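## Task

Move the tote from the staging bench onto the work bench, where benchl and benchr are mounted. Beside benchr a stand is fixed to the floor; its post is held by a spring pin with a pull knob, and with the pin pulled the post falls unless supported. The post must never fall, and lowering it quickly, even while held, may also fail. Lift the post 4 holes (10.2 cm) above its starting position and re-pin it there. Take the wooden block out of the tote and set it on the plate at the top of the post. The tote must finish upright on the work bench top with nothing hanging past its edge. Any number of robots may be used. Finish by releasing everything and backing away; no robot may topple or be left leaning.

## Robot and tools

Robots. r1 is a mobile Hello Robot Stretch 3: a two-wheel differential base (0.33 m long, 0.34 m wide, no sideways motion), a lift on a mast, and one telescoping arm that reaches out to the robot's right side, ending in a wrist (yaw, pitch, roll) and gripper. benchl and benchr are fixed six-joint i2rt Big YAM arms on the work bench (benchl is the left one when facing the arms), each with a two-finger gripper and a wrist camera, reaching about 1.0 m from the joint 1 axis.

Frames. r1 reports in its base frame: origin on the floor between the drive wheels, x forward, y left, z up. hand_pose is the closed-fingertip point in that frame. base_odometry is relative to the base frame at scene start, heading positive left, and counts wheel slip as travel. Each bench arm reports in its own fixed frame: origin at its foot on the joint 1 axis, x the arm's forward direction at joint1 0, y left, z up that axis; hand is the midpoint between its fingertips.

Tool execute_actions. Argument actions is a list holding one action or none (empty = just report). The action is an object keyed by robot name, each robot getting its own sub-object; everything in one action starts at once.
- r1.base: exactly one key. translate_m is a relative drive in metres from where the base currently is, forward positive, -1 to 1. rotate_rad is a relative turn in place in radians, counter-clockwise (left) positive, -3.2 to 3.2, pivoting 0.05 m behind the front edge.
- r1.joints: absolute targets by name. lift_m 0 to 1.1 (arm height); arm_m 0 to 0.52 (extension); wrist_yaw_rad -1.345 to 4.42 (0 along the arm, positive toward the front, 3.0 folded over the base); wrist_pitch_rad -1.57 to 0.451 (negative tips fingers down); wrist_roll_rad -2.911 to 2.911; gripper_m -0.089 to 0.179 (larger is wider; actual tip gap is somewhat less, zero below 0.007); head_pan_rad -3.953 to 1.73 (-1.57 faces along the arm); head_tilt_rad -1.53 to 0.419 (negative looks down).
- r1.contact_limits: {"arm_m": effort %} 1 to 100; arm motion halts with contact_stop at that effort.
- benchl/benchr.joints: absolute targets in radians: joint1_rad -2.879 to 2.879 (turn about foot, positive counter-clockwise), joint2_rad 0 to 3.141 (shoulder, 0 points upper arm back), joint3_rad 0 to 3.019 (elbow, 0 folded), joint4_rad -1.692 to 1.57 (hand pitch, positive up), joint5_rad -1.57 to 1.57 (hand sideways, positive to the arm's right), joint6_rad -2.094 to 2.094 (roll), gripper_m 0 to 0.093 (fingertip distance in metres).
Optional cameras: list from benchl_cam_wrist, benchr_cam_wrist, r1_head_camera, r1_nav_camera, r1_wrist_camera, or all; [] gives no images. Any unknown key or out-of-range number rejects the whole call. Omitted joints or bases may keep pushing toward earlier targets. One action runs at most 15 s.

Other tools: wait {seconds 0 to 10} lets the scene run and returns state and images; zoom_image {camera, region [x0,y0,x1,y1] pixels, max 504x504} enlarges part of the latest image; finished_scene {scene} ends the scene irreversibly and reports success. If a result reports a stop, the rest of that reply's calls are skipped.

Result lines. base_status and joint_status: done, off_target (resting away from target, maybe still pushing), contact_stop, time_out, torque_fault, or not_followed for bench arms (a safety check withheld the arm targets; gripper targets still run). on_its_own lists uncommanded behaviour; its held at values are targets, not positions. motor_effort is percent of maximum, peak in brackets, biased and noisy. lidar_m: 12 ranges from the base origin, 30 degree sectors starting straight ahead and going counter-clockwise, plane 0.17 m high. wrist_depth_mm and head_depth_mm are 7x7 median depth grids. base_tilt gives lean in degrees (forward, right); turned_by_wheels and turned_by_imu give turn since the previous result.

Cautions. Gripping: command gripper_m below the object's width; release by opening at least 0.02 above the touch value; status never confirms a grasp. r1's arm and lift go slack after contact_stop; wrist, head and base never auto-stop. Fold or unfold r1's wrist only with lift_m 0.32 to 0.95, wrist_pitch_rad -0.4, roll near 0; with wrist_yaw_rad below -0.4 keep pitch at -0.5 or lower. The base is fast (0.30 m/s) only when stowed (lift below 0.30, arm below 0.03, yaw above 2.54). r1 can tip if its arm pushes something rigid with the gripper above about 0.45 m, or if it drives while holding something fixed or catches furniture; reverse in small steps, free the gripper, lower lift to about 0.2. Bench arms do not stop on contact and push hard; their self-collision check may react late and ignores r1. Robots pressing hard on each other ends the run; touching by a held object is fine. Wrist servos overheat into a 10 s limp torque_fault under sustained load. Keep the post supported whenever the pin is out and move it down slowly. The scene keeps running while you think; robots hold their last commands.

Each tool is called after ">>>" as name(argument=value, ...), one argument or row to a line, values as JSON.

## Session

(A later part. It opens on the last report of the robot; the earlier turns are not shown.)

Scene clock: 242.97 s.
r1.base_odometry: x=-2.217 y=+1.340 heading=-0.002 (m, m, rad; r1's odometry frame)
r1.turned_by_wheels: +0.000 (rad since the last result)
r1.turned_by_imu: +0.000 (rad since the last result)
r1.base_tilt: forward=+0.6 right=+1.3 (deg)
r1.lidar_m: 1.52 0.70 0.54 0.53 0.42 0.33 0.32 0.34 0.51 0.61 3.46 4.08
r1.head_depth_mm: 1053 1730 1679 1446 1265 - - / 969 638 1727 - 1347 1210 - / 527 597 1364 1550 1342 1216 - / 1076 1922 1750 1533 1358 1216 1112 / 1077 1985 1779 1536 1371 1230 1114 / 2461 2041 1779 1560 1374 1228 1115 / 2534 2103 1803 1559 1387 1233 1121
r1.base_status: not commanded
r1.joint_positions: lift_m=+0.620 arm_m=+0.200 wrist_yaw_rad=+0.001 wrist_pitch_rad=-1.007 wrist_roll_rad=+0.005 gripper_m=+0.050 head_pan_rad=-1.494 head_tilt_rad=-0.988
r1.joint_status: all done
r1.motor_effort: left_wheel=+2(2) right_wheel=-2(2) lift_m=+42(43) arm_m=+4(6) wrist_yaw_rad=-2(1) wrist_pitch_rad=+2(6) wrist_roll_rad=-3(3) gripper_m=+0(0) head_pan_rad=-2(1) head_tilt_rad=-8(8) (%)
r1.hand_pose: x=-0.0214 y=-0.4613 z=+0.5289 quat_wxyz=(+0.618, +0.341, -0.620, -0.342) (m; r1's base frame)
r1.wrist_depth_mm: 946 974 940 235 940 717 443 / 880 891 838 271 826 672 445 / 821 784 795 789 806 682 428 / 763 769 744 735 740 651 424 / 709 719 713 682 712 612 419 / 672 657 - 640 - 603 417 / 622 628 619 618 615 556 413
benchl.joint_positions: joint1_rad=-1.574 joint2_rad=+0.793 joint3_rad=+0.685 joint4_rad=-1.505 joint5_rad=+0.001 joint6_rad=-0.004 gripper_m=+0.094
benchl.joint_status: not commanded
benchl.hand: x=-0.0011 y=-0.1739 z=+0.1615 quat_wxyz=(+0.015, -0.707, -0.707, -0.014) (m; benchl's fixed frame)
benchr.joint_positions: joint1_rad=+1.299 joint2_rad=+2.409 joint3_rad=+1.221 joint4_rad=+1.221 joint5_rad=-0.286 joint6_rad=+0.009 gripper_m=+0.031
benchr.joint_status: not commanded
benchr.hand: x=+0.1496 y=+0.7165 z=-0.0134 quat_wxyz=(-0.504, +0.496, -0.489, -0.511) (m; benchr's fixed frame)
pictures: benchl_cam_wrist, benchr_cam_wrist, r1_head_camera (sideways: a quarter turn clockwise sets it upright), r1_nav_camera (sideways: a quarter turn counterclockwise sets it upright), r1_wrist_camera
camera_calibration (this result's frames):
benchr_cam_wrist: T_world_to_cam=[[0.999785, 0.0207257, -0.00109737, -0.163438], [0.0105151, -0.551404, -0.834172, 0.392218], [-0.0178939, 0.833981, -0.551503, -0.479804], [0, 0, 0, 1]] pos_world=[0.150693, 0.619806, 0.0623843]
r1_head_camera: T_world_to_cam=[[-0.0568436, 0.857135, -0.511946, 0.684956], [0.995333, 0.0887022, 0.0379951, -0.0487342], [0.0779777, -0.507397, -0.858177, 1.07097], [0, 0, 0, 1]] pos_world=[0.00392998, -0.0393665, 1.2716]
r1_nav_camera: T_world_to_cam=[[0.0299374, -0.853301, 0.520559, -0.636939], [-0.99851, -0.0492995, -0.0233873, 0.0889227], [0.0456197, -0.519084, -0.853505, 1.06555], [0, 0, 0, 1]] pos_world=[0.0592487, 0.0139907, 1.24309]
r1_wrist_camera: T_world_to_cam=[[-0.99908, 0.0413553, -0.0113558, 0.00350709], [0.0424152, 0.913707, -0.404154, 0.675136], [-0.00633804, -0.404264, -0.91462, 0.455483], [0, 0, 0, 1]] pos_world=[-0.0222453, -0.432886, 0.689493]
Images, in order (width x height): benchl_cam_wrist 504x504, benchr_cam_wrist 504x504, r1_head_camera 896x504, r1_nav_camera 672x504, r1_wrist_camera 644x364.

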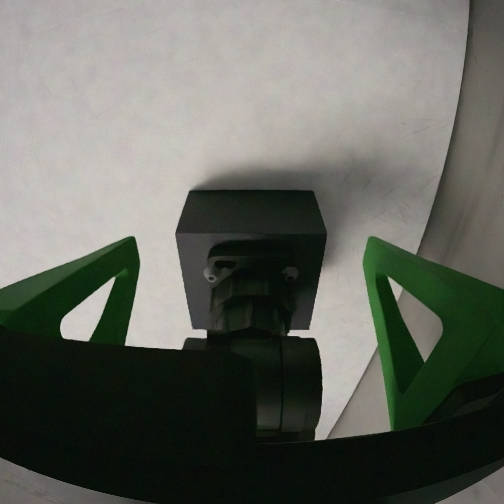

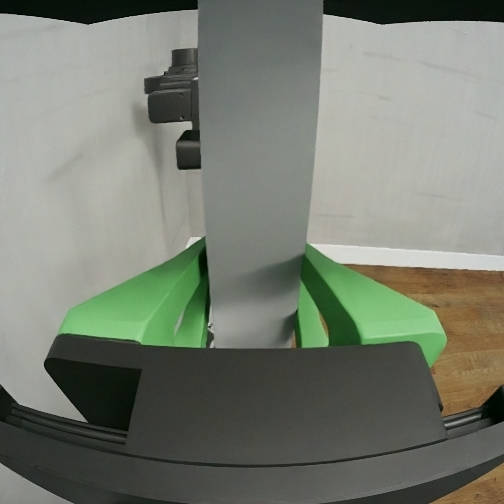

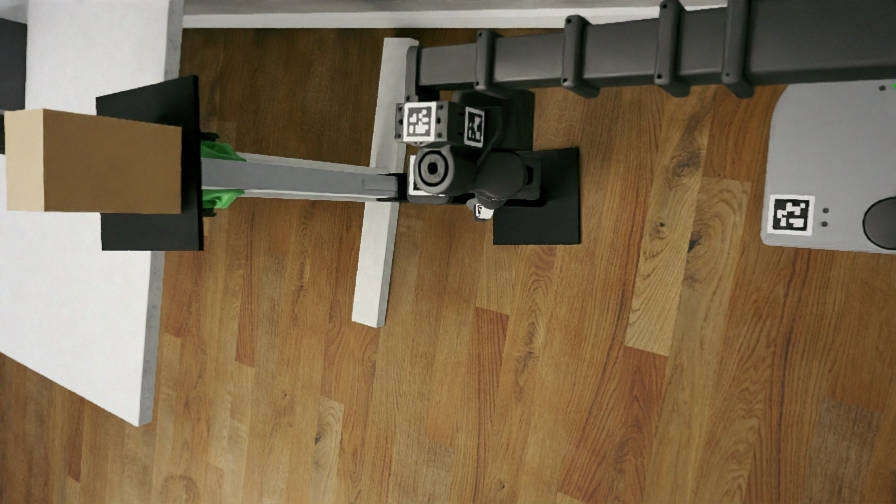

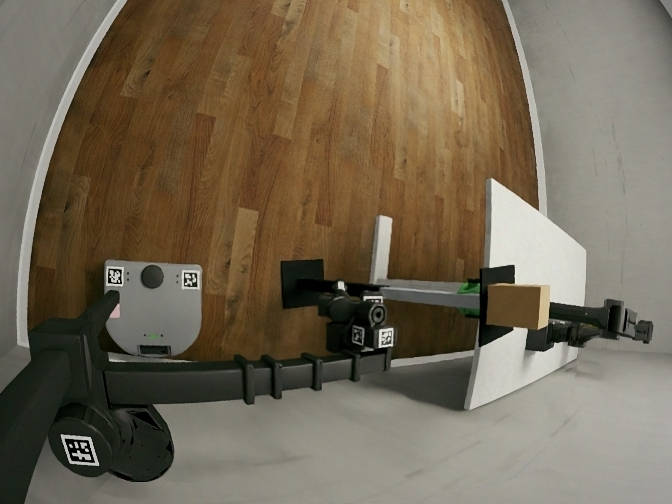

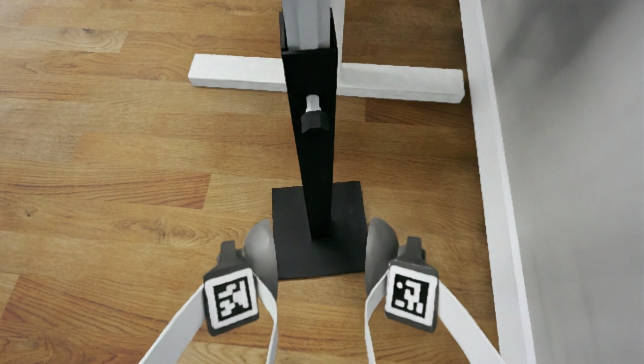

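>>> execute_actions(
  actions=[
    {"r1":{"joints":{"arm_m":0.3,"lift_m":0.58,"gripper_m":0.07}}},
  ],
  cameras=["r1_wrist_camera","r1_head_camera"],
)

>>> execute_actions(
  actions=[
    {"r1":{"joints":{"arm_m":0.33,"lift_m":0.565}}},
  ],
  cameras=["r1_wrist_camera","r1_head_camera"],
)

Scene clock: 245.83 s.
r1.base_odometry: x=-2.217 y=+1.340 heading=-0.002 (m, m, rad; r1's odometry frame)
r1.turned_by_wheels: +0.000 (rad since the last result)
r1.turned_by_imu: +0.000 (rad since the last result)
r1.base_tilt: forward=+0.6 right=+1.5 (deg)
r1.lidar_m: 1.52 0.69 0.54 0.53 0.42 0.33 0.32 0.34 0.51 0.61 3.49 4.09
r1.head_depth_mm: 1052 1713 1682 1457 1287 1157 - / 976 637 1773 1467 1345 1223 - / 527 597 1357 1471 1346 1211 - / 1079 1910 1756 1532 1361 1221 1115 / 1090 1988 1775 1546 1373 1235 1110 / 2466 2013 1792 1551 1374 1236 1118 / 2546 2084 1800 1550 1377 1246 1125
r1.base_status: not commanded
r1.joint_positions: lift_m=+0.580 arm_m=+0.300 wrist_yaw_rad=+0.001 wrist_pitch_rad=-1.007 wrist_roll_rad=+0.005 gripper_m=+0.070 head_pan_rad=-1.494 head_tilt_rad=-0.988
r1.joint_status: all done
r1.motor_effort: left_wheel=+1(2) right_wheel=-2(2) lift_m=+22(34) arm_m=+4(4) wrist_yaw_rad=-1(2) wrist_pitch_rad=+2(2) wrist_roll_rad=-3(3) gripper_m=+1(85) head_pan_rad=-1(2) head_tilt_rad=-7(8) (%)
r1.hand_pose: x=-0.0214 y=-0.5611 z=+0.4896 quat_wxyz=(+0.618, +0.341, -0.620, -0.342) (m; r1's base frame)
r1.wrist_depth_mm: 899 886 867 102 887 730 466 / 823 844 767 123 815 705 448 / 751 773 757 155 748 687 445 / 718 714 704 195 687 664 441 / 661 660 668 367 668 624 434 / 609 612 - 595 - 596 428 / 614 599 586 591 568 559 421
benchl.joint_positions: joint1_rad=-1.574 joint2_rad=+0.793 joint3_rad=+0.685 joint4_rad=-1.505 joint5_rad=+0.001 joint6_rad=-0.004 gripper_m=+0.094
benchl.joint_status: not commanded
benchl.hand: x=-0.0011 y=-0.1739 z=+0.1615 quat_wxyz=(+0.015, -0.707, -0.707, -0.014) (m; benchl's fixed frame)
benchr.joint_positions: joint1_rad=+1.299 joint2_rad=+2.409 joint3_rad=+1.221 joint4_rad=+1.221 joint5_rad=-0.286 joint6_rad=+0.009 gripper_m=+0.031
benchr.joint_status: not commanded
benchr.hand: x=+0.1496 y=+0.7165 z=-0.0134 quat_wxyz=(-0.504, +0.496, -0.489, -0.511) (m; benchr's fixed frame)
pictures: r1_head_camera (sideways: a quarter turn clockwise sets it upright), r1_wrist_camera
camera_calibration (this result's frames):
r1_head_camera: T_world_to_cam=[[-0.0568435, 0.857135, -0.511946, 0.684955], [0.995333, 0.0887021, 0.0379951, -0.0487342], [0.0779776, -0.507397, -0.858177, 1.07097], [0, 0, 0, 1]] pos_world=[0.00392998, -0.0393665, 1.2716]
r1_wrist_camera: T_world_to_cam=[[-0.999077, 0.0414297, -0.0113268, 0.00720865], [0.0424757, 0.913979, -0.403532, 0.750303], [-0.00636577, -0.403641, -0.914895, 0.3796], [0, 0, 0, 1]] pos_world=[-0.0222512, -0.532838, 0.650148]
Images, in order (width x height): r1_head_camera 896x504, r1_wrist_camera 644x364.

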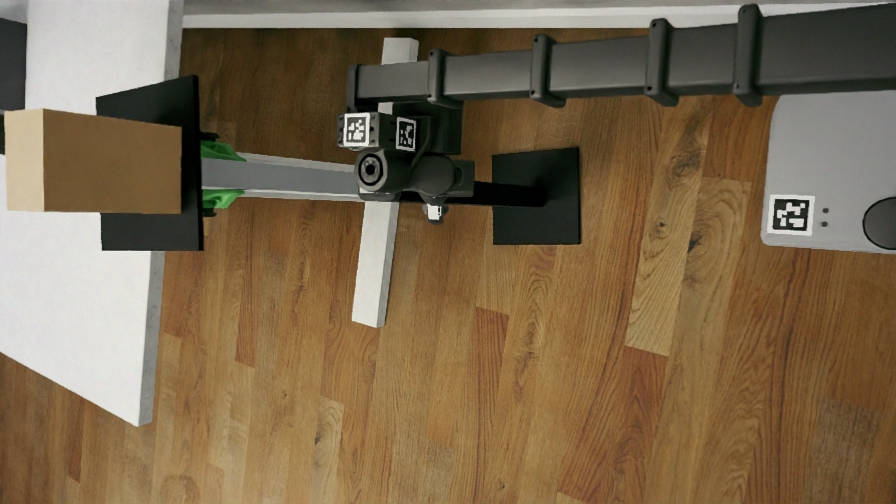

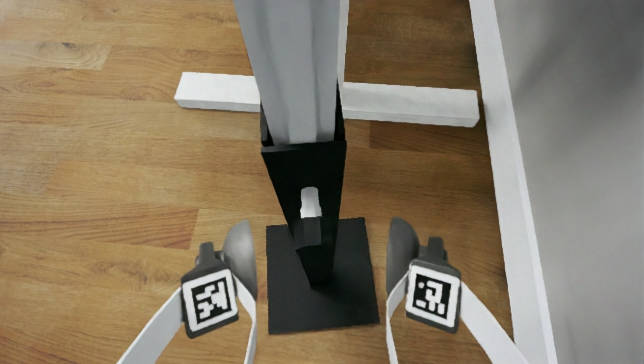

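Scene clock: 247.03 s.
r1.base_odometry: x=-2.217 y=+1.340 heading=-0.002 (m, m, rad; r1's odometry frame)
r1.turned_by_wheels: +0.000 (rad since the last result)
r1.turned_by_imu: +0.000 (rad since the last result)
r1.base_tilt: forward=+0.6 right=+1.4 (deg)
r1.lidar_m: 1.52 0.69 0.54 0.53 0.42 0.33 0.32 0.34 0.51 0.61 3.45 4.08
r1.head_depth_mm: 1051 1723 1667 1472 1288 1154 - / 973 636 1789 1472 1351 1213 - / 527 597 1363 1470 1350 1221 - / 1078 1924 1761 1537 1362 1220 1111 / 1087 1994 1772 1541 1365 1226 1117 / 2472 2028 1776 1545 1373 1237 1121 / 2558 2092 1803 1562 1380 1245 1125
r1.base_status: not commanded
r1.joint_positions: lift_m=+0.565 arm_m=+0.330 wrist_yaw_rad=+0.001 wrist_pitch_rad=-1.008 wrist_roll_rad=+0.005 gripper_m=+0.070 head_pan_rad=-1.494 head_tilt_rad=-0.988
r1.joint_status: all done
r1.motor_effort: left_wheel=+1(1) right_wheel=-2(2) lift_m=+22(22) arm_m=+3(3) wrist_yaw_rad=-2(2) wrist_pitch_rad=+2(2) wrist_roll_rad=-3(3) gripper_m=+0(0) head_pan_rad=-1(1) head_tilt_rad=-8(8) (%)
r1.hand_pose: x=-0.0214 y=-0.5911 z=+0.4745 quat_wxyz=(+0.618, +0.341, -0.620, -0.342) (m; r1's base frame)
r1.wrist_depth_mm: 880 899 62 64 879 735 464 / 811 827 77 79 821 701 454 / 746 754 712 100 736 664 453 / 707 690 669 127 687 659 438 / 652 647 643 179 648 623 438 / 606 601 - 579 - 587 427 / 580 571 571 564 567 549 424
benchl.joint_positions: joint1_rad=-1.574 joint2_rad=+0.793 joint3_rad=+0.685 joint4_rad=-1.505 joint5_rad=+0.001 joint6_rad=-0.004 gripper_m=+0.094
benchl.joint_status: not commanded
benchl.hand: x=-0.0011 y=-0.1739 z=+0.1615 quat_wxyz=(+0.015, -0.707, -0.707, -0.014) (m; benchl's fixed frame)
benchr.joint_positions: joint1_rad=+1.299 joint2_rad=+2.409 joint3_rad=+1.221 joint4_rad=+1.221 joint5_rad=-0.286 joint6_rad=+0.009 gripper_m=+0.031
benchr.joint_status: not commanded
benchr.hand: x=+0.1496 y=+0.7165 z=-0.0134 quat_wxyz=(-0.504, +0.496, -0.489, -0.511) (m; benchr's fixed frame)
pictures: r1_head_camera (sideways: a quarter turn clockwise sets it upright), r1_wrist_camera
camera_calibration (this result's frames):
r1_head_camera: T_world_to_cam=[[-0.0568435, 0.857135, -0.511946, 0.684955], [0.995333, 0.0887021, 0.0379951, -0.0487342], [0.0779776, -0.507397, -0.858177, 1.07097], [0, 0, 0, 1]] pos_world=[0.00392998, -0.0393665, 1.2716]
r1_wrist_camera: T_world_to_cam=[[-0.999077, 0.0414325, -0.0113163, 0.00827571], [0.0424757, 0.914077, -0.40331, 0.771563], [-0.0063662, -0.403418, -0.914993, 0.353948], [0, 0, 0, 1]] pos_world=[-0.0222513, -0.562821, 0.635133]
Images, in order (width x height): r1_head_camera 896x504, r1_wrist_camera 644x364.

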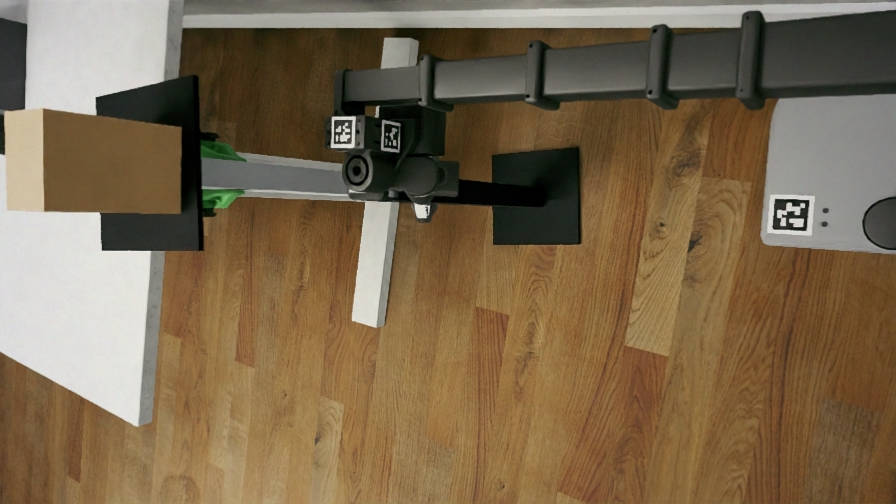

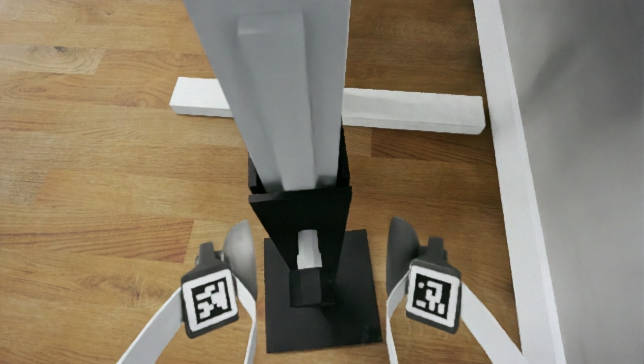

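>>> execute_actions(
  actions=[
    {"r1":{"joints":{"gripper_m":0.03,"arm_m":0.32,"lift_m":0.555}}},
  ],
  cameras=["r1_wrist_camera","r1_head_camera"],
)

Scene clock: 248.73 s.
r1.base_odometry: x=-2.217 y=+1.340 heading=-0.002 (m, m, rad; r1's odometry frame)
r1.turned_by_wheels: +0.000 (rad since the last result)
r1.turned_by_imu: +0.000 (rad since the last result)
r1.base_tilt: forward=+0.6 right=+1.3 (deg)
r1.lidar_m: 1.52 0.69 0.54 0.53 0.42 0.33 0.32 0.34 0.51 0.61 3.47 4.08
r1.head_depth_mm: 1049 1719 1670 1471 1296 1152 1043 / 671 637 1781 1470 1345 1214 - / 527 597 1358 1469 1350 1217 - / 1071 1927 1753 1533 1357 1221 1109 / 1086 1971 1764 1550 1369 1229 1111 / 2444 2028 1786 1562 1376 1238 1120 / 2521 2109 1796 1554 1375 1242 1130
r1.base_status: not commanded
r1.joint_positions: lift_m=+0.555 arm_m=+0.320 wrist_yaw_rad=+0.001 wrist_pitch_rad=-1.008 wrist_roll_rad=+0.005 gripper_m=+0.030 head_pan_rad=-1.494 head_tilt_rad=-0.988
r1.joint_status: all done
r1.motor_effort: left_wheel=+2(2) right_wheel=-5(5) lift_m=+22(22) arm_m=-4(4) wrist_yaw_rad=-2(2) wrist_pitch_rad=+2(2) wrist_roll_rad=-3(3) gripper_m=-3(100) head_pan_rad=-1(1) head_tilt_rad=-8(7) (%)
r1.hand_pose: x=-0.0214 y=-0.5817 z=+0.4645 quat_wxyz=(+0.618, +0.341, -0.620, -0.342) (m; r1's base frame)
r1.wrist_depth_mm: 891 870 75 76 845 732 469 / 778 792 719 92 795 689 459 / 743 730 739 118 737 683 441 / 682 684 666 140 681 657 449 / 625 632 663 176 623 609 437 / 606 605 602 577 595 596 428 / 558 568 564 545 548 546 422
benchl.joint_positions: joint1_rad=-1.574 joint2_rad=+0.793 joint3_rad=+0.685 joint4_rad=-1.505 joint5_rad=+0.001 joint6_rad=-0.004 gripper_m=+0.094
benchl.joint_status: not commanded
benchl.hand: x=-0.0011 y=-0.1739 z=+0.1615 quat_wxyz=(+0.015, -0.707, -0.707, -0.014) (m; benchl's fixed frame)
benchr.joint_positions: joint1_rad=+1.299 joint2_rad=+2.409 joint3_rad=+1.221 joint4_rad=+1.221 joint5_rad=-0.286 joint6_rad=+0.009 gripper_m=+0.031
benchr.joint_status: not commanded
benchr.hand: x=+0.1496 y=+0.7165 z=-0.0134 quat_wxyz=(-0.504, +0.496, -0.489, -0.511) (m; benchr's fixed frame)
pictures: r1_head_camera (sideways: a quarter turn clockwise sets it upright), r1_wrist_camera
camera_calibration (this result's frames):
r1_head_camera: T_world_to_cam=[[-0.0568435, 0.857135, -0.511946, 0.684955], [0.995333, 0.0887021, 0.0379951, -0.0487342], [0.0779776, -0.507397, -0.858177, 1.07097], [0, 0, 0, 1]] pos_world=[0.00392998, -0.0393665, 1.2716]
r1_wrist_camera: T_world_to_cam=[[-0.999078, 0.0414224, -0.0113165, 0.00776764], [0.0424666, 0.914078, -0.403309, 0.758917], [-0.00636187, -0.403417, -0.914994, 0.348601], [0, 0, 0, 1]] pos_world=[-0.0222504, -0.5534, 0.625133]
Images, in order (width x height): r1_head_camera 896x504, r1_wrist_camera 644x364.

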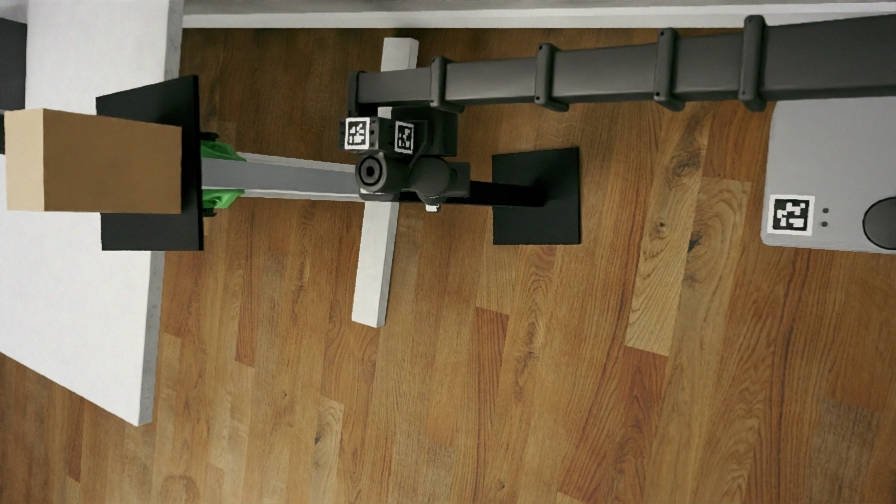

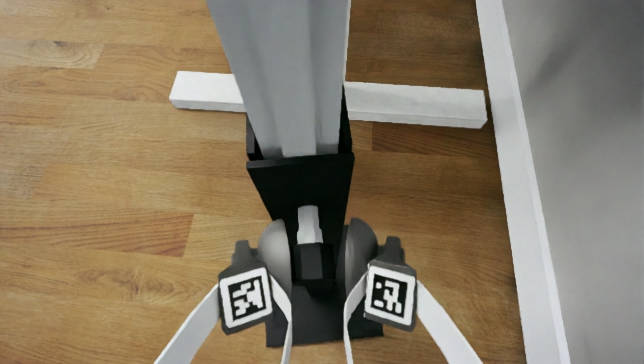

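>>> execute_actions(
  actions=[
    {"r1":{"joints":{"gripper_m":-0.03}}},
  ],
  cameras=["r1_wrist_camera"],
)

>>> execute_actions(
  actions=[
    {"r1":{"joints":{"arm_m":0.30}}},
  ],
  cameras=["r1_wrist_camera","r1_head_camera"],
)

Scene clock: 250.27 s.
r1.base_odometry: x=-2.217 y=+1.340 heading=-0.001 (m, m, rad; r1's odometry frame)
r1.turned_by_wheels: +0.000 (rad since the last result)
r1.turned_by_imu: +0.000 (rad since the last result)
r1.base_tilt: forward=+0.6 right=+1.3 (deg)
r1.lidar_m: 1.52 0.70 0.54 0.53 0.42 0.33 0.32 0.34 0.51 0.61 3.45 4.10
r1.head_depth_mm: 1046 1731 1674 1482 1300 1158 1043 / 672 635 1781 1471 1349 1208 - / 526 597 1344 1478 1345 1222 - / 1074 1928 1759 1531 1353 1220 1111 / 1085 1965 1762 1541 1367 1228 1118 / 2484 2038 1772 1556 1379 1233 1116 / 2579 2111 1782 1569 1375 1242 1124
r1.base_status: not commanded
r1.joint_positions: lift_m=+0.555 arm_m=+0.320 wrist_yaw_rad=+0.008 wrist_pitch_rad=-1.003 wrist_roll_rad=+0.005 gripper_m=-0.029 head_pan_rad=-1.494 head_tilt_rad=-0.988
r1.joint_status: all done
r1.motor_effort: left_wheel=+5(5) right_wheel=-11(11) lift_m=+29(29) arm_m=-3(4) wrist_yaw_rad=-9(9) wrist_pitch_rad=+1(2) wrist_roll_rad=-3(3) gripper_m=-26(100) head_pan_rad=-1(1) head_tilt_rad=-7(8) (%)
r1.hand_pose: x=-0.0207 y=-0.5827 z=+0.4648 quat_wxyz=(+0.620, +0.342, -0.620, -0.339) (m; r1's base frame)
r1.wrist_depth_mm: 854 859 77 74 862 727 467 / 808 797 728 89 794 696 464 / 731 754 733 117 717 679 455 / 673 687 680 137 685 662 444 / 660 639 647 168 634 622 437 / 583 600 605 158 611 573 424 / 571 560 549 556 555 561 422
benchl.joint_positions: joint1_rad=-1.574 joint2_rad=+0.793 joint3_rad=+0.685 joint4_rad=-1.505 joint5_rad=+0.001 joint6_rad=-0.004 gripper_m=+0.094
benchl.joint_status: not commanded
benchl.hand: x=-0.0011 y=-0.1739 z=+0.1615 quat_wxyz=(+0.015, -0.707, -0.707, -0.014) (m; benchl's fixed frame)
benchr.joint_positions: joint1_rad=+1.299 joint2_rad=+2.409 joint3_rad=+1.221 joint4_rad=+1.221 joint5_rad=-0.286 joint6_rad=+0.009 gripper_m=+0.031
benchr.joint_status: not commanded
benchr.hand: x=+0.1496 y=+0.7165 z=-0.0134 quat_wxyz=(-0.504, +0.496, -0.489, -0.511) (m; benchr's fixed frame)
pictures: r1_wrist_camera
camera_calibration (this result's frames):
r1_wrist_camera: T_world_to_cam=[[-0.999314, 0.0351943, -0.0115132, 0.00499861], [0.0368303, 0.91246, -0.407506, 0.760854], [-0.00383656, -0.40765, -0.91313, 0.345162], [0, 0, 0, 1]] pos_world=[-0.0217031, -0.55372, 0.625288]
Images, in order (width x height): r1_wrist_camera 644x364.

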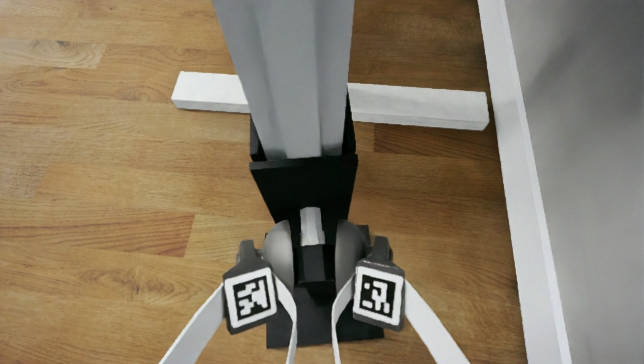

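Scene clock: 251.30 s.
r1.base_odometry: x=-2.217 y=+1.340 heading=-0.001 (m, m, rad; r1's odometry frame)
r1.turned_by_wheels: +0.000 (rad since the last result)
r1.turned_by_imu: +0.000 (rad since the last result)
r1.base_tilt: forward=+0.7 right=+1.4 (deg)
r1.lidar_m: 1.52 0.70 0.54 0.53 0.42 0.33 0.32 0.34 0.51 0.61 3.45 4.11
r1.head_depth_mm: 1048 1713 1680 1474 1291 1159 1041 / 673 637 1771 - 1349 1218 - / 528 597 1378 1474 1344 1220 - / 1075 1936 1756 1531 1367 1222 1111 / 1082 1969 1770 1535 1369 1225 1112 / 2456 2037 1775 1547 1376 1230 1121 / 2568 2108 1786 1556 1384 1241 1121
r1.base_status: not commanded
r1.joint_positions: lift_m=+0.555 arm_m=+0.301 wrist_yaw_rad=+0.008 wrist_pitch_rad=-0.953 wrist_roll_rad=+0.005 gripper_m=-0.029 head_pan_rad=-1.494 head_tilt_rad=-0.988
r1.joint_status: all done
r1.motor_effort: left_wheel=+4(5) right_wheel=-12(12) lift_m=+29(29) arm_m=-7(7) wrist_yaw_rad=-9(9) wrist_pitch_rad=-14(14) wrist_roll_rad=-3(3) gripper_m=-24(26) head_pan_rad=-1(2) head_tilt_rad=-8(8) (%)
r1.hand_pose: x=-0.0206 y=-0.5743 z=+0.4709 quat_wxyz=(+0.628, +0.326, -0.628, -0.323) (m; r1's base frame)
r1.wrist_depth_mm: 908 962 902 89 895 760 468 / 867 861 817 109 831 718 456 / 773 769 750 133 734 702 452 / 712 707 717 159 719 667 448 / 656 660 646 177 646 629 443 / 619 610 612 431 596 595 438 / 578 567 558 551 554 558 427
benchl.joint_positions: joint1_rad=-1.574 joint2_rad=+0.793 joint3_rad=+0.685 joint4_rad=-1.505 joint5_rad=+0.001 joint6_rad=-0.004 gripper_m=+0.094
benchl.joint_status: not commanded
benchl.hand: x=-0.0011 y=-0.1739 z=+0.1615 quat_wxyz=(+0.015, -0.707, -0.707, -0.014) (m; benchl's fixed frame)
benchr.joint_positions: joint1_rad=+1.299 joint2_rad=+2.409 joint3_rad=+1.221 joint4_rad=+1.221 joint5_rad=-0.286 joint6_rad=+0.009 gripper_m=+0.031
benchr.joint_status: not commanded
benchr.hand: x=+0.1496 y=+0.7165 z=-0.0134 quat_wxyz=(-0.504, +0.496, -0.489, -0.511) (m; benchr's fixed frame)
pictures: r1_head_camera (sideways: a quarter turn clockwise sets it upright), r1_wrist_camera
camera_calibration (this result's frames):
r1_head_camera: T_world_to_cam=[[-0.0568435, 0.857135, -0.511946, 0.684955], [0.995333, 0.0887021, 0.0379951, -0.0487342], [0.0779776, -0.507397, -0.858177, 1.07097], [0, 0, 0, 1]] pos_world=[0.00392998, -0.0393665, 1.2716]
r1_wrist_camera: T_world_to_cam=[[-0.999314, 0.0344409, -0.0136208, 0.00543287], [0.0368766, 0.891134, -0.45224, 0.764439], [-0.00343759, -0.452432, -0.891792, 0.318416], [0, 0, 0, 1]] pos_world=[-0.0216662, -0.537342, 0.629745]
Images, in order (width x height): r1_head_camera 896x504, r1_wrist_camera 644x364.

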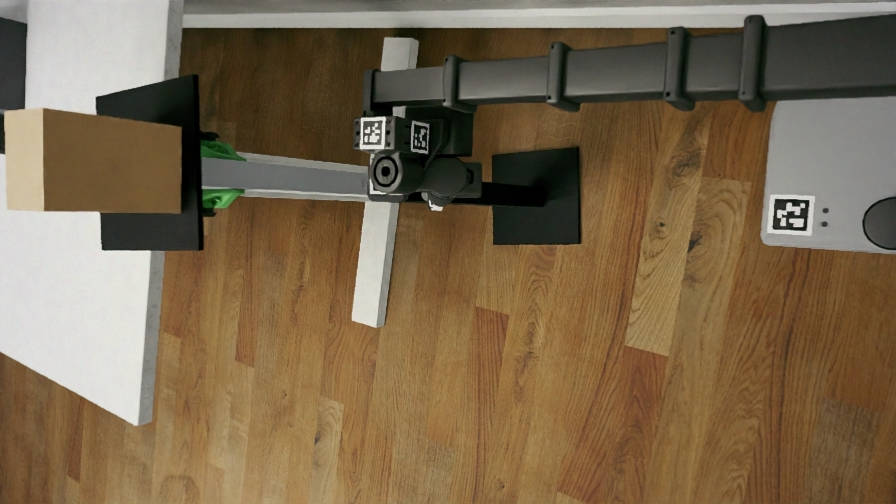

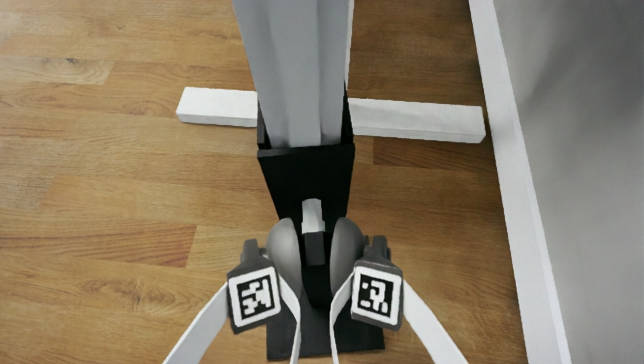

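>>> execute_actions(
  actions=[
    {"r1":{"joints":{"arm_m":0.275,"wrist_pitch_rad":-1.05}}},
  ],
  cameras=["r1_wrist_camera","r1_head_camera"],
)

Scene clock: 253.17 s.
r1.base_odometry: x=-2.217 y=+1.340 heading=-0.002 (m, m, rad; r1's odometry frame)
r1.turned_by_wheels: +0.000 (rad since the last result)
r1.turned_by_imu: -0.001 (rad since the last result)
r1.base_tilt: forward=+0.7 right=+1.5 (deg)
r1.lidar_m: 1.52 0.69 0.54 0.53 0.42 0.33 0.32 0.34 0.51 0.61 3.46 4.08
r1.head_depth_mm: 1053 1728 1681 1476 1295 1157 1041 / 969 637 1746 - 1351 1210 - / 528 599 1380 1510 1350 1225 - / 1076 1914 1767 1525 1356 1227 1120 / 1084 1975 1758 1541 1364 1231 1118 / 2484 2040 1790 1548 1365 1237 1120 / 2537 2102 1797 1565 1382 1239 1120
r1.base_status: not commanded
r1.joint_positions: lift_m=+0.555 arm_m=+0.275 wrist_yaw_rad=+0.003 wrist_pitch_rad=-1.055 wrist_roll_rad=+0.005 gripper_m=-0.029 head_pan_rad=-1.494 head_tilt_rad=-0.988
r1.joint_status: all done
r1.motor_effort: left_wheel=+1(6) right_wheel=-2(12) lift_m=+29(29) arm_m=-3(9) wrist_yaw_rad=-4(11) wrist_pitch_rad=+1(29) wrist_roll_rad=-3(3) gripper_m=-14(24) head_pan_rad=-2(1) head_tilt_rad=-7(7) (%)
r1.hand_pose: x=-0.0213 y=-0.5257 z=+0.4590 quat_wxyz=(+0.610, +0.356, -0.611, -0.356) (m; r1's base frame)
r1.wrist_depth_mm: 821 834 793 136 796 691 455 / 776 739 730 165 720 665 444 / 721 709 731 200 707 653 439 / 671 647 664 340 659 644 432 / 625 622 618 619 626 614 426 / 603 602 592 - 596 571 423 / 569 569 559 558 561 553 411
benchl.joint_positions: joint1_rad=-1.574 joint2_rad=+0.793 joint3_rad=+0.685 joint4_rad=-1.505 joint5_rad=+0.001 joint6_rad=-0.004 gripper_m=+0.094
benchl.joint_status: not commanded
benchl.hand: x=-0.0011 y=-0.1739 z=+0.1615 quat_wxyz=(+0.015, -0.707, -0.707, -0.014) (m; benchl's fixed frame)
benchr.joint_positions: joint1_rad=+1.299 joint2_rad=+2.409 joint3_rad=+1.221 joint4_rad=+1.221 joint5_rad=-0.286 joint6_rad=+0.009 gripper_m=+0.031
benchr.joint_status: not commanded
benchr.hand: x=+0.1496 y=+0.7165 z=-0.0134 quat_wxyz=(-0.504, +0.496, -0.489, -0.511) (m; benchr's fixed frame)
pictures: r1_head_camera (sideways: a quarter turn clockwise sets it upright), r1_wrist_camera
camera_calibration (this result's frames):
r1_head_camera: T_world_to_cam=[[-0.0568498, 0.857215, -0.51181, 0.684779], [0.995334, 0.0886962, 0.037997, -0.0487366], [0.0779672, -0.507262, -0.858258, 1.07108], [0, 0, 0, 1]] pos_world=[0.00392961, -0.0393617, 1.27159]
r1_wrist_camera: T_world_to_cam=[[-0.999175, 0.0395942, -0.00899789, 0.00353465], [0.0401792, 0.932184, -0.359749, 0.694997], [-0.00585629, -0.359813, -0.933006, 0.397349], [0, 0, 0, 1]] pos_world=[-0.0220657, -0.505033, 0.620785]
Images, in order (width x height): r1_head_camera 896x504, r1_wrist_camera 644x364.

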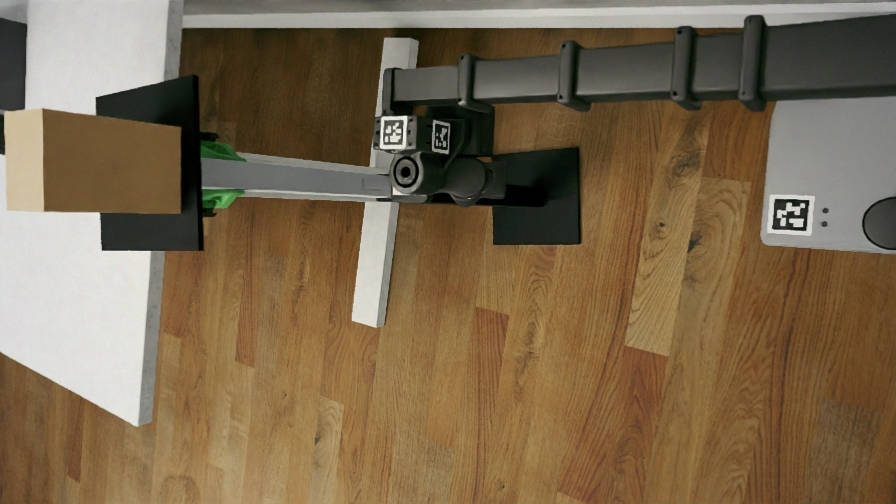

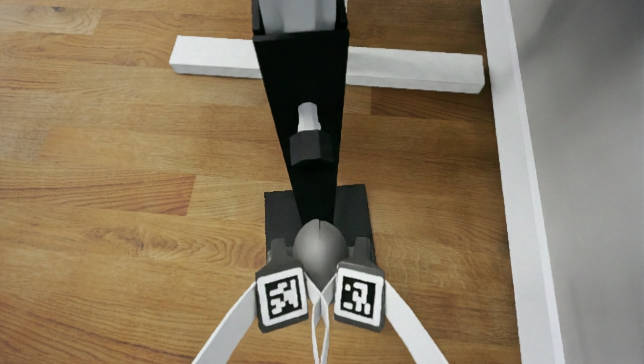

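>>> execute_actions(
  actions=[
    {"r1":{"joints":{"gripper_m":0.04,"arm_m":0.345,"lift_m":0.58,"wrist_pitch_rad":-1.2}},"benchr":{"joints":{"joint2_rad":2.39}}},
  ],
  cameras=["r1_wrist_camera","r1_head_camera"],
)

Scene clock: 257.53 s.
r1.base_odometry: x=-2.217 y=+1.340 heading=-0.002 (m, m, rad; r1's odometry frame)
r1.turned_by_wheels: +0.000 (rad since the last result)
r1.turned_by_imu: +0.000 (rad since the last result)
r1.base_tilt: forward=+0.6 right=+1.3 (deg)
r1.lidar_m: 1.53 0.69 0.54 0.53 0.42 0.33 0.32 0.34 0.51 0.61 3.45 4.08
r1.head_depth_mm: 1050 1728 1690 1460 1298 1154 - / 973 636 1802 1498 1348 1211 - / 528 599 1360 1474 1349 1217 - / 1074 1917 1761 1534 1368 1227 1119 / 1084 1989 1770 1549 1372 1229 1117 / 2482 2025 1791 1554 1368 1240 1120 / 2553 2099 1794 1562 1381 1241 1127
r1.base_status: not commanded
r1.joint_positions: lift_m=+0.580 arm_m=+0.345 wrist_yaw_rad=+0.002 wrist_pitch_rad=-1.202 wrist_roll_rad=+0.005 gripper_m=+0.040 head_pan_rad=-1.494 head_tilt_rad=-0.988
r1.joint_status: all done
r1.motor_effort: left_wheel=+1(1) right_wheel=-1(2) lift_m=+42(44) arm_m=+4(4) wrist_yaw_rad=-2(4) wrist_pitch_rad=+0(0) wrist_roll_rad=-3(3) gripper_m=+0(100) head_pan_rad=-1(1) head_tilt_rad=-7(7) (%)
r1.hand_pose: x=-0.0215 y=-0.5595 z=+0.4706 quat_wxyz=(+0.582, +0.400, -0.584, -0.401) (m; r1's base frame)
r1.wrist_depth_mm: 747 717 78 80 688 680 453 / 700 701 693 103 688 681 448 / 665 681 657 132 651 644 440 / 656 643 643 211 639 646 435 / 641 643 625 615 625 610 426 / 611 614 607 609 595 594 421 / 582 597 575 580 585 553 408
benchl.joint_positions: joint1_rad=-1.574 joint2_rad=+0.793 joint3_rad=+0.685 joint4_rad=-1.505 joint5_rad=+0.001 joint6_rad=-0.004 gripper_m=+0.094
benchl.joint_status: not commanded
benchl.hand: x=-0.0011 y=-0.1739 z=+0.1615 quat_wxyz=(+0.015, -0.707, -0.707, -0.014) (m; benchl's fixed frame)
benchr.joint_positions: joint1_rad=+1.299 joint2_rad=+2.409 joint3_rad=+1.221 joint4_rad=+1.221 joint5_rad=-0.286 joint6_rad=+0.009 gripper_m=+0.031
benchr.joint_status: all done
benchr.hand: x=+0.1496 y=+0.7165 z=-0.0134 quat_wxyz=(-0.504, +0.496, -0.489, -0.511) (m; benchr's fixed frame)
pictures: r1_head_camera (sideways: a quarter turn clockwise sets it upright), r1_wrist_camera
camera_calibration (this result's frames):
r1_head_camera: T_world_to_cam=[[-0.0568494, 0.857215, -0.511811, 0.684779], [0.995334, 0.0886957, 0.037997, -0.0487366], [0.077967, -0.507262, -0.858258, 1.07108], [0, 0, 0, 1]] pos_world=[0.0039296, -0.0393617, 1.27159]
r1_wrist_camera: T_world_to_cam=[[-0.999131, 0.0415963, -0.00259302, 0.00288493], [0.0411544, 0.974868, -0.21895, 0.688328], [-0.00657965, -0.218866, -0.975733, 0.494958], [0, 0, 0, 1]] pos_world=[-0.0221887, -0.56282, 0.633663]
Images, in order (width x height): r1_head_camera 896x504, r1_wrist_camera 644x364.

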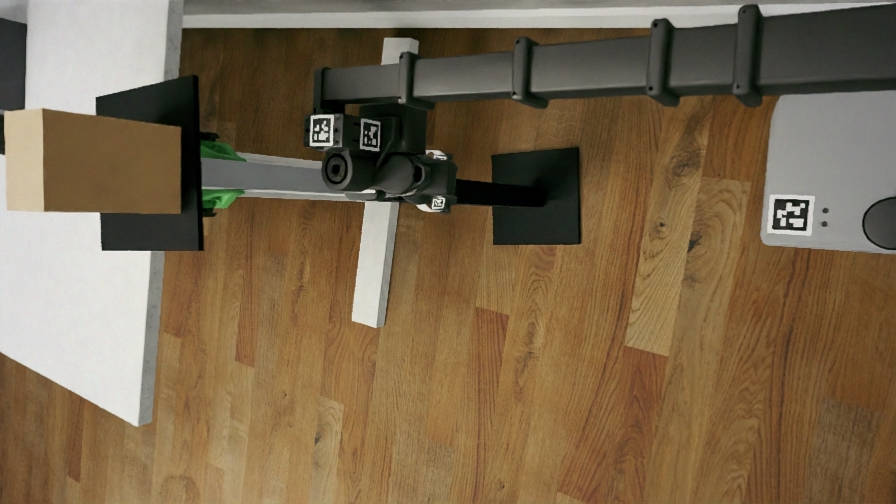

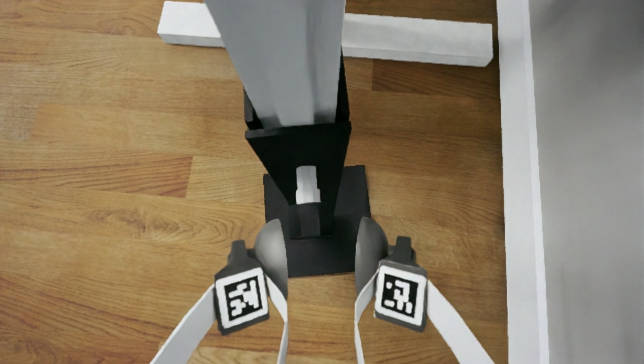

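>>> execute_actions(
  actions=[
    {"r1":{"joints":{"gripper_m":0.035,"arm_m":0.33,"lift_m":0.552,"wrist_pitch_rad":-1.02}}},
  ],
  cameras=["r1_wrist_camera"],
)

>>> execute_actions(
  actions=[
    {"r1":{"joints":{"gripper_m":-0.05}}},
  ],
  cameras=["r1_wrist_camera"],
)

>>> execute_actions(
  actions=[
    {"r1":{"joints":{"arm_m":0.305}}},
  ],
  cameras=["r1_wrist_camera"],
)

Scene clock: 259.43 s.
r1.base_odometry: x=-2.217 y=+1.340 heading=-0.002 (m, m, rad; r1's odometry frame)
r1.turned_by_wheels: +0.000 (rad since the last result)
r1.turned_by_imu: +0.000 (rad since the last result)
r1.base_tilt: forward=+0.7 right=+1.3 (deg)
r1.lidar_m: 1.52 0.69 0.54 0.53 0.42 0.33 0.32 0.34 0.51 0.61 3.46 4.10
r1.head_depth_mm: 1047 1714 1683 1464 1290 1158 1040 / 971 637 1773 1462 1349 1219 - / 528 597 1365 1473 1335 1216 - / 1073 1930 1764 1533 1361 1222 1114 / 1084 1971 1764 1544 1369 1227 1116 / 2497 2045 1778 1556 1374 1237 1121 / 2545 2102 1776 1557 1378 1237 1121
r1.base_status: not commanded
r1.joint_positions: lift_m=+0.552 arm_m=+0.330 wrist_yaw_rad=+0.002 wrist_pitch_rad=-1.035 wrist_roll_rad=+0.005 gripper_m=+0.035 head_pan_rad=-1.494 head_tilt_rad=-0.988
r1.joint_status: all done
r1.motor_effort: left_wheel=+2(2) right_wheel=-3(3) lift_m=+21(35) arm_m=-3(5) wrist_yaw_rad=-3(2) wrist_pitch_rad=+4(6) wrist_roll_rad=-3(3) gripper_m=-1(36) head_pan_rad=-1(1) head_tilt_rad=-8(8) (%)
r1.hand_pose: x=-0.0214 y=-0.5853 z=+0.4585 quat_wxyz=(+0.614, +0.350, -0.615, -0.350) (m; r1's base frame)
r1.wrist_depth_mm: 821 840 66 67 823 691 465 / 795 769 85 83 734 692 461 / 711 726 705 108 703 661 447 / 673 678 652 128 677 639 444 / 632 628 626 178 625 618 434 / 600 592 591 561 583 572 435 / 558 568 549 553 546 551 416
benchl.joint_positions: joint1_rad=-1.574 joint2_rad=+0.793 joint3_rad=+0.685 joint4_rad=-1.505 joint5_rad=+0.001 joint6_rad=-0.004 gripper_m=+0.094
benchl.joint_status: not commanded
benchl.hand: x=-0.0011 y=-0.1739 z=+0.1615 quat_wxyz=(+0.015, -0.707, -0.707, -0.014) (m; benchl's fixed frame)
benchr.joint_positions: joint1_rad=+1.299 joint2_rad=+2.409 joint3_rad=+1.221 joint4_rad=+1.221 joint5_rad=-0.286 joint6_rad=+0.009 gripper_m=+0.031
benchr.joint_status: not commanded
benchr.hand: x=+0.1496 y=+0.7165 z=-0.0134 quat_wxyz=(-0.504, +0.496, -0.489, -0.511) (m; benchr's fixed frame)
pictures: r1_wrist_camera
camera_calibration (this result's frames):
r1_wrist_camera: T_world_to_cam=[[-0.999135, 0.0403988, -0.00983228, 0.00664681], [0.041116, 0.924849, -0.378105, 0.754483], [-0.00618162, -0.378183, -0.92571, 0.361302], [0, 0, 0, 1]] pos_world=[-0.0221468, -0.561414, 0.619801]
Images, in order (width x height): r1_wrist_camera 644x364.

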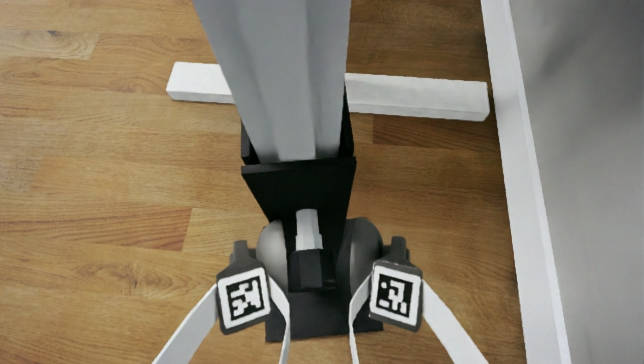

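Scene clock: 260.77 s.
r1.base_odometry: x=-2.217 y=+1.340 heading=-0.001 (m, m, rad; r1's odometry frame)
r1.turned_by_wheels: +0.000 (rad since the last result)
r1.turned_by_imu: +0.000 (rad since the last result)
r1.base_tilt: forward=+0.9 right=+1.4 (deg)
r1.lidar_m: 1.52 0.69 0.54 0.53 0.42 0.33 0.32 0.34 0.51 0.61 3.47 4.10
r1.head_depth_mm: 1048 1723 1675 1473 1293 1153 1042 / 671 636 1789 1474 1352 1217 - / 526 596 1367 1464 1343 1219 - / 1071 1913 1763 1534 1373 1220 1114 / 1085 1975 1773 1545 1369 1233 1115 / 2460 2037 1772 1553 1375 1228 1118 / 2497 2096 1791 1548 1389 1236 1119
r1.base_status: not commanded
r1.joint_positions: lift_m=+0.552 arm_m=+0.330 wrist_yaw_rad=+0.011 wrist_pitch_rad=-1.028 wrist_roll_rad=-0.002 gripper_m=-0.048 head_pan_rad=-1.494 head_tilt_rad=-0.988
r1.joint_status: all done
r1.on_its_own: wrist_yaw_rad is at rest, and its effort (-13) is outside its rest range (-12 to +12)
r1.motor_effort: left_wheel=+5(6) right_wheel=-12(12) lift_m=+36(36) arm_m=-3(3) wrist_yaw_rad=-13(13) wrist_pitch_rad=+2(4) wrist_roll_rad=+1(3) gripper_m=-34(100) head_pan_rad=-1(1) head_tilt_rad=-7(7) (%)
r1.hand_pose: x=-0.0204 y=-0.5868 z=+0.4586 quat_wxyz=(+0.618, +0.352, -0.613, -0.344) (m; r1's base frame)
r1.wrist_depth_mm: 842 844 66 66 811 731 473 / 769 777 719 80 758 701 464 / 706 712 702 100 711 695 461 / 669 671 658 123 667 641 446 / 628 627 640 156 622 620 430 / 589 599 583 140 595 588 426 / 556 559 552 544 543 549 425
benchl.joint_positions: joint1_rad=-1.574 joint2_rad=+0.793 joint3_rad=+0.685 joint4_rad=-1.505 joint5_rad=+0.001 joint6_rad=-0.004 gripper_m=+0.094
benchl.joint_status: not commanded
benchl.hand: x=-0.0011 y=-0.1739 z=+0.1615 quat_wxyz=(+0.015, -0.707, -0.707, -0.014) (m; benchl's fixed frame)
benchr.joint_positions: joint1_rad=+1.299 joint2_rad=+2.409 joint3_rad=+1.221 joint4_rad=+1.221 joint5_rad=-0.286 joint6_rad=+0.009 gripper_m=+0.031
benchr.joint_status: not commanded
benchr.hand: x=+0.1496 y=+0.7165 z=-0.0134 quat_wxyz=(-0.504, +0.496, -0.489, -0.511) (m; benchr's fixed frame)
pictures: r1_wrist_camera
camera_calibration (this result's frames):
r1_wrist_camera: T_world_to_cam=[[-0.999637, 0.0260755, -0.00672733, -0.00216222], [0.0266579, 0.922804, -0.384347, 0.757291], [-0.00381402, -0.384387, -0.923164, 0.356117], [0, 0, 0, 1]] pos_world=[-0.020991, -0.561888, 0.619802]
Images, in order (width x height): r1_wrist_camera 644x364.

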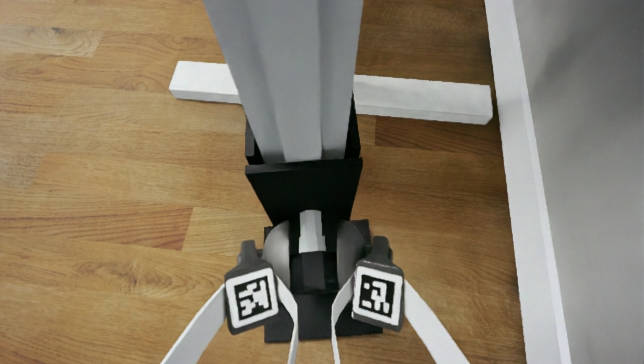

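Scene clock: 261.93 s.
r1.base_odometry: x=-2.217 y=+1.340 heading=-0.001 (m, m, rad; r1's odometry frame)
r1.turned_by_wheels: +0.000 (rad since the last result)
r1.turned_by_imu: +0.000 (rad since the last result)
r1.base_tilt: forward=+0.6 right=+1.5 (deg)
r1.lidar_m: 1.52 0.69 0.54 0.53 0.42 0.33 0.32 0.34 0.51 0.61 3.44 4.08
r1.head_depth_mm: 1049 1716 1681 1472 1299 1163 1037 / 667 636 1765 - 1350 1209 - / 527 598 1380 1467 1345 1220 - / 1073 1940 1769 1536 1362 1223 1114 / 1082 1977 1769 1540 1365 1227 1114 / 2444 2036 1780 1550 1371 1231 1117 / 2540 2112 1790 1559 1375 1241 1121
r1.base_status: not commanded
r1.joint_positions: lift_m=+0.552 arm_m=+0.306 wrist_yaw_rad=+0.011 wrist_pitch_rad=-0.965 wrist_roll_rad=-0.002 gripper_m=-0.043 head_pan_rad=-1.494 head_tilt_rad=-0.988
r1.joint_status: all done
r1.on_its_own: gripper_m is held at -0.043, not at your -0.050, by its stall guard, which is still easing; wrist_yaw_rad is at rest, and its effort (-13) is outside its rest range (-12 to +12)
r1.motor_effort: left_wheel=+6(6) right_wheel=-12(13) lift_m=+40(40) arm_m=-10(12) wrist_yaw_rad=-13(13) wrist_pitch_rad=-16(17) wrist_roll_rad=+1(1) gripper_m=-5(34) head_pan_rad=-1(2) head_tilt_rad=-8(7) (%)
r1.hand_pose: x=-0.0202 y=-0.5768 z=+0.4660 quat_wxyz=(+0.629, +0.332, -0.624, -0.325) (m; r1's base frame)
r1.wrist_depth_mm: 908 919 883 85 884 758 474 / 839 836 756 101 798 732 469 / 776 767 735 126 738 692 452 / 696 689 690 152 706 663 450 / 643 655 664 162 651 628 442 / 594 598 611 405 605 591 433 / 561 561 562 551 550 551 420
benchl.joint_positions: joint1_rad=-1.574 joint2_rad=+0.793 joint3_rad=+0.685 joint4_rad=-1.505 joint5_rad=+0.001 joint6_rad=-0.004 gripper_m=+0.094
benchl.joint_status: not commanded
benchl.hand: x=-0.0011 y=-0.1739 z=+0.1615 quat_wxyz=(+0.015, -0.707, -0.707, -0.014) (m; benchl's fixed frame)
benchr.joint_positions: joint1_rad=+1.299 joint2_rad=+2.409 joint3_rad=+1.221 joint4_rad=+1.221 joint5_rad=-0.286 joint6_rad=+0.009 gripper_m=+0.031
benchr.joint_status: not commanded
benchr.hand: x=+0.1496 y=+0.7165 z=-0.0134 quat_wxyz=(-0.504, +0.496, -0.489, -0.511) (m; benchr's fixed frame)
pictures: r1_wrist_camera
camera_calibration (this result's frames):
r1_wrist_camera: T_world_to_cam=[[-0.999635, 0.0254653, -0.00904477, -0.00147494], [0.0268408, 0.896711, -0.441802, 0.762612], [-0.00314009, -0.441884, -0.897067, 0.321457], [0, 0, 0, 1]] pos_world=[-0.0209341, -0.541758, 0.625279]
Images, in order (width x height): r1_wrist_camera 644x364.

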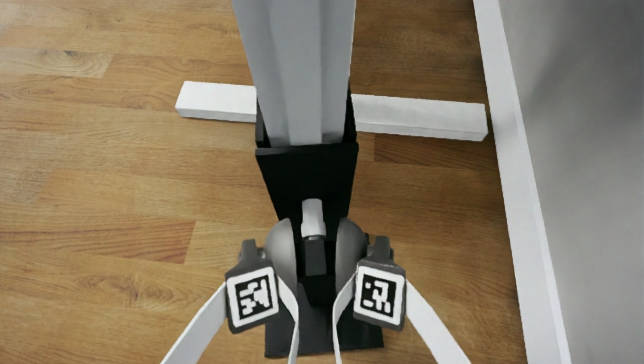

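>>> execute_actions(
  actions=[
    {"r1":{"joints":{"gripper_m":-0.035,"wrist_pitch_rad":-1.04}}},
  ],
  cameras=["r1_wrist_camera"],
)

Scene clock: 270.83 s.
r1.base_odometry: x=-2.217 y=+1.340 heading=-0.001 (m, m, rad; r1's odometry frame)
r1.turned_by_wheels: +0.000 (rad since the last result)
r1.turned_by_imu: +0.000 (rad since the last result)
r1.base_tilt: forward=+0.8 right=+1.3 (deg)
r1.lidar_m: 1.52 0.69 0.54 0.53 0.42 0.33 0.32 0.34 0.51 0.61 3.48 4.08
r1.head_depth_mm: 1047 1728 1675 1471 1295 1166 1042 / 671 637 1766 - 1353 1215 - / 528 597 1370 1464 1347 1224 - / 1072 1929 1769 1531 1358 1230 1113 / 1082 1983 1760 1554 1364 1229 1117 / 2460 2035 1777 1559 1378 1231 1122 / 2529 2097 1800 1568 1383 1240 1127
r1.base_status: not commanded
r1.joint_positions: lift_m=+0.552 arm_m=+0.306 wrist_yaw_rad=+0.011 wrist_pitch_rad=-0.967 wrist_roll_rad=-0.002 gripper_m=-0.034 head_pan_rad=-1.494 head_tilt_rad=-0.988
r1.joint_status: wrist_pitch_rad off_target (ended at -0.967, target -1.040); the others done
r1.on_its_own: wrist_yaw_rad is at rest, and its effort (-13) is outside its rest range (-12 to +12); wrist_pitch_rad is at rest, and its effort (-21) is outside its rest range (-20 to +32)
r1.motor_effort: left_wheel=+5(5) right_wheel=-12(12) lift_m=+40(40) arm_m=-10(9) wrist_yaw_rad=-13(13) wrist_pitch_rad=-21(23) wrist_roll_rad=+1(1) gripper_m=-28(47) head_pan_rad=-2(2) head_tilt_rad=-8(8) (%)
r1.hand_pose: x=-0.0202 y=-0.5763 z=+0.4658 quat_wxyz=(+0.629, +0.333, -0.623, -0.325) (m; r1's base frame)
r1.wrist_depth_mm: 937 922 854 85 905 742 475 / 815 839 756 101 804 714 463 / 757 758 748 127 742 685 450 / 704 708 690 153 686 666 447 / 634 654 651 163 639 612 442 / 602 598 617 412 602 583 433 / 560 567 562 549 556 551 430
benchl.joint_positions: joint1_rad=-1.574 joint2_rad=+0.793 joint3_rad=+0.685 joint4_rad=-1.505 joint5_rad=+0.001 joint6_rad=-0.004 gripper_m=+0.094
benchl.joint_status: not commanded
benchl.hand: x=-0.0011 y=-0.1739 z=+0.1615 quat_wxyz=(+0.015, -0.707, -0.707, -0.014) (m; benchl's fixed frame)
benchr.joint_positions: joint1_rad=+1.299 joint2_rad=+2.409 joint3_rad=+1.221 joint4_rad=+1.221 joint5_rad=-0.286 joint6_rad=+0.009 gripper_m=+0.031
benchr.joint_status: not commanded
benchr.hand: x=+0.1496 y=+0.7165 z=-0.0134 quat_wxyz=(-0.504, +0.496, -0.489, -0.511) (m; benchr's fixed frame)
pictures: r1_wrist_camera
camera_calibration (this result's frames):
r1_wrist_camera: T_world_to_cam=[[-0.999635, 0.0254844, -0.00897971, -0.00151246], [0.0268349, 0.897499, -0.440199, 0.761818], [-0.00315892, -0.440279, -0.897855, 0.322745], [0, 0, 0, 1]] pos_world=[-0.0209357, -0.541594, 0.625116]
Images, in order (width x height): r1_wrist_camera 644x364.

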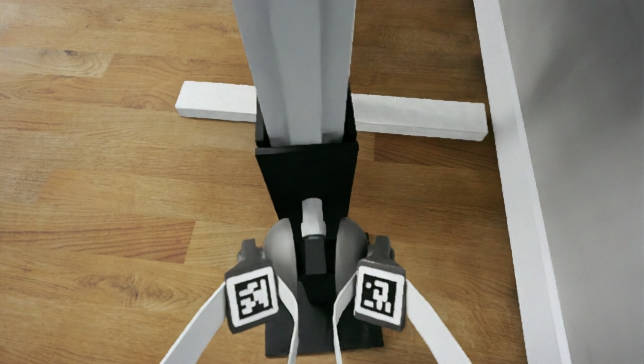

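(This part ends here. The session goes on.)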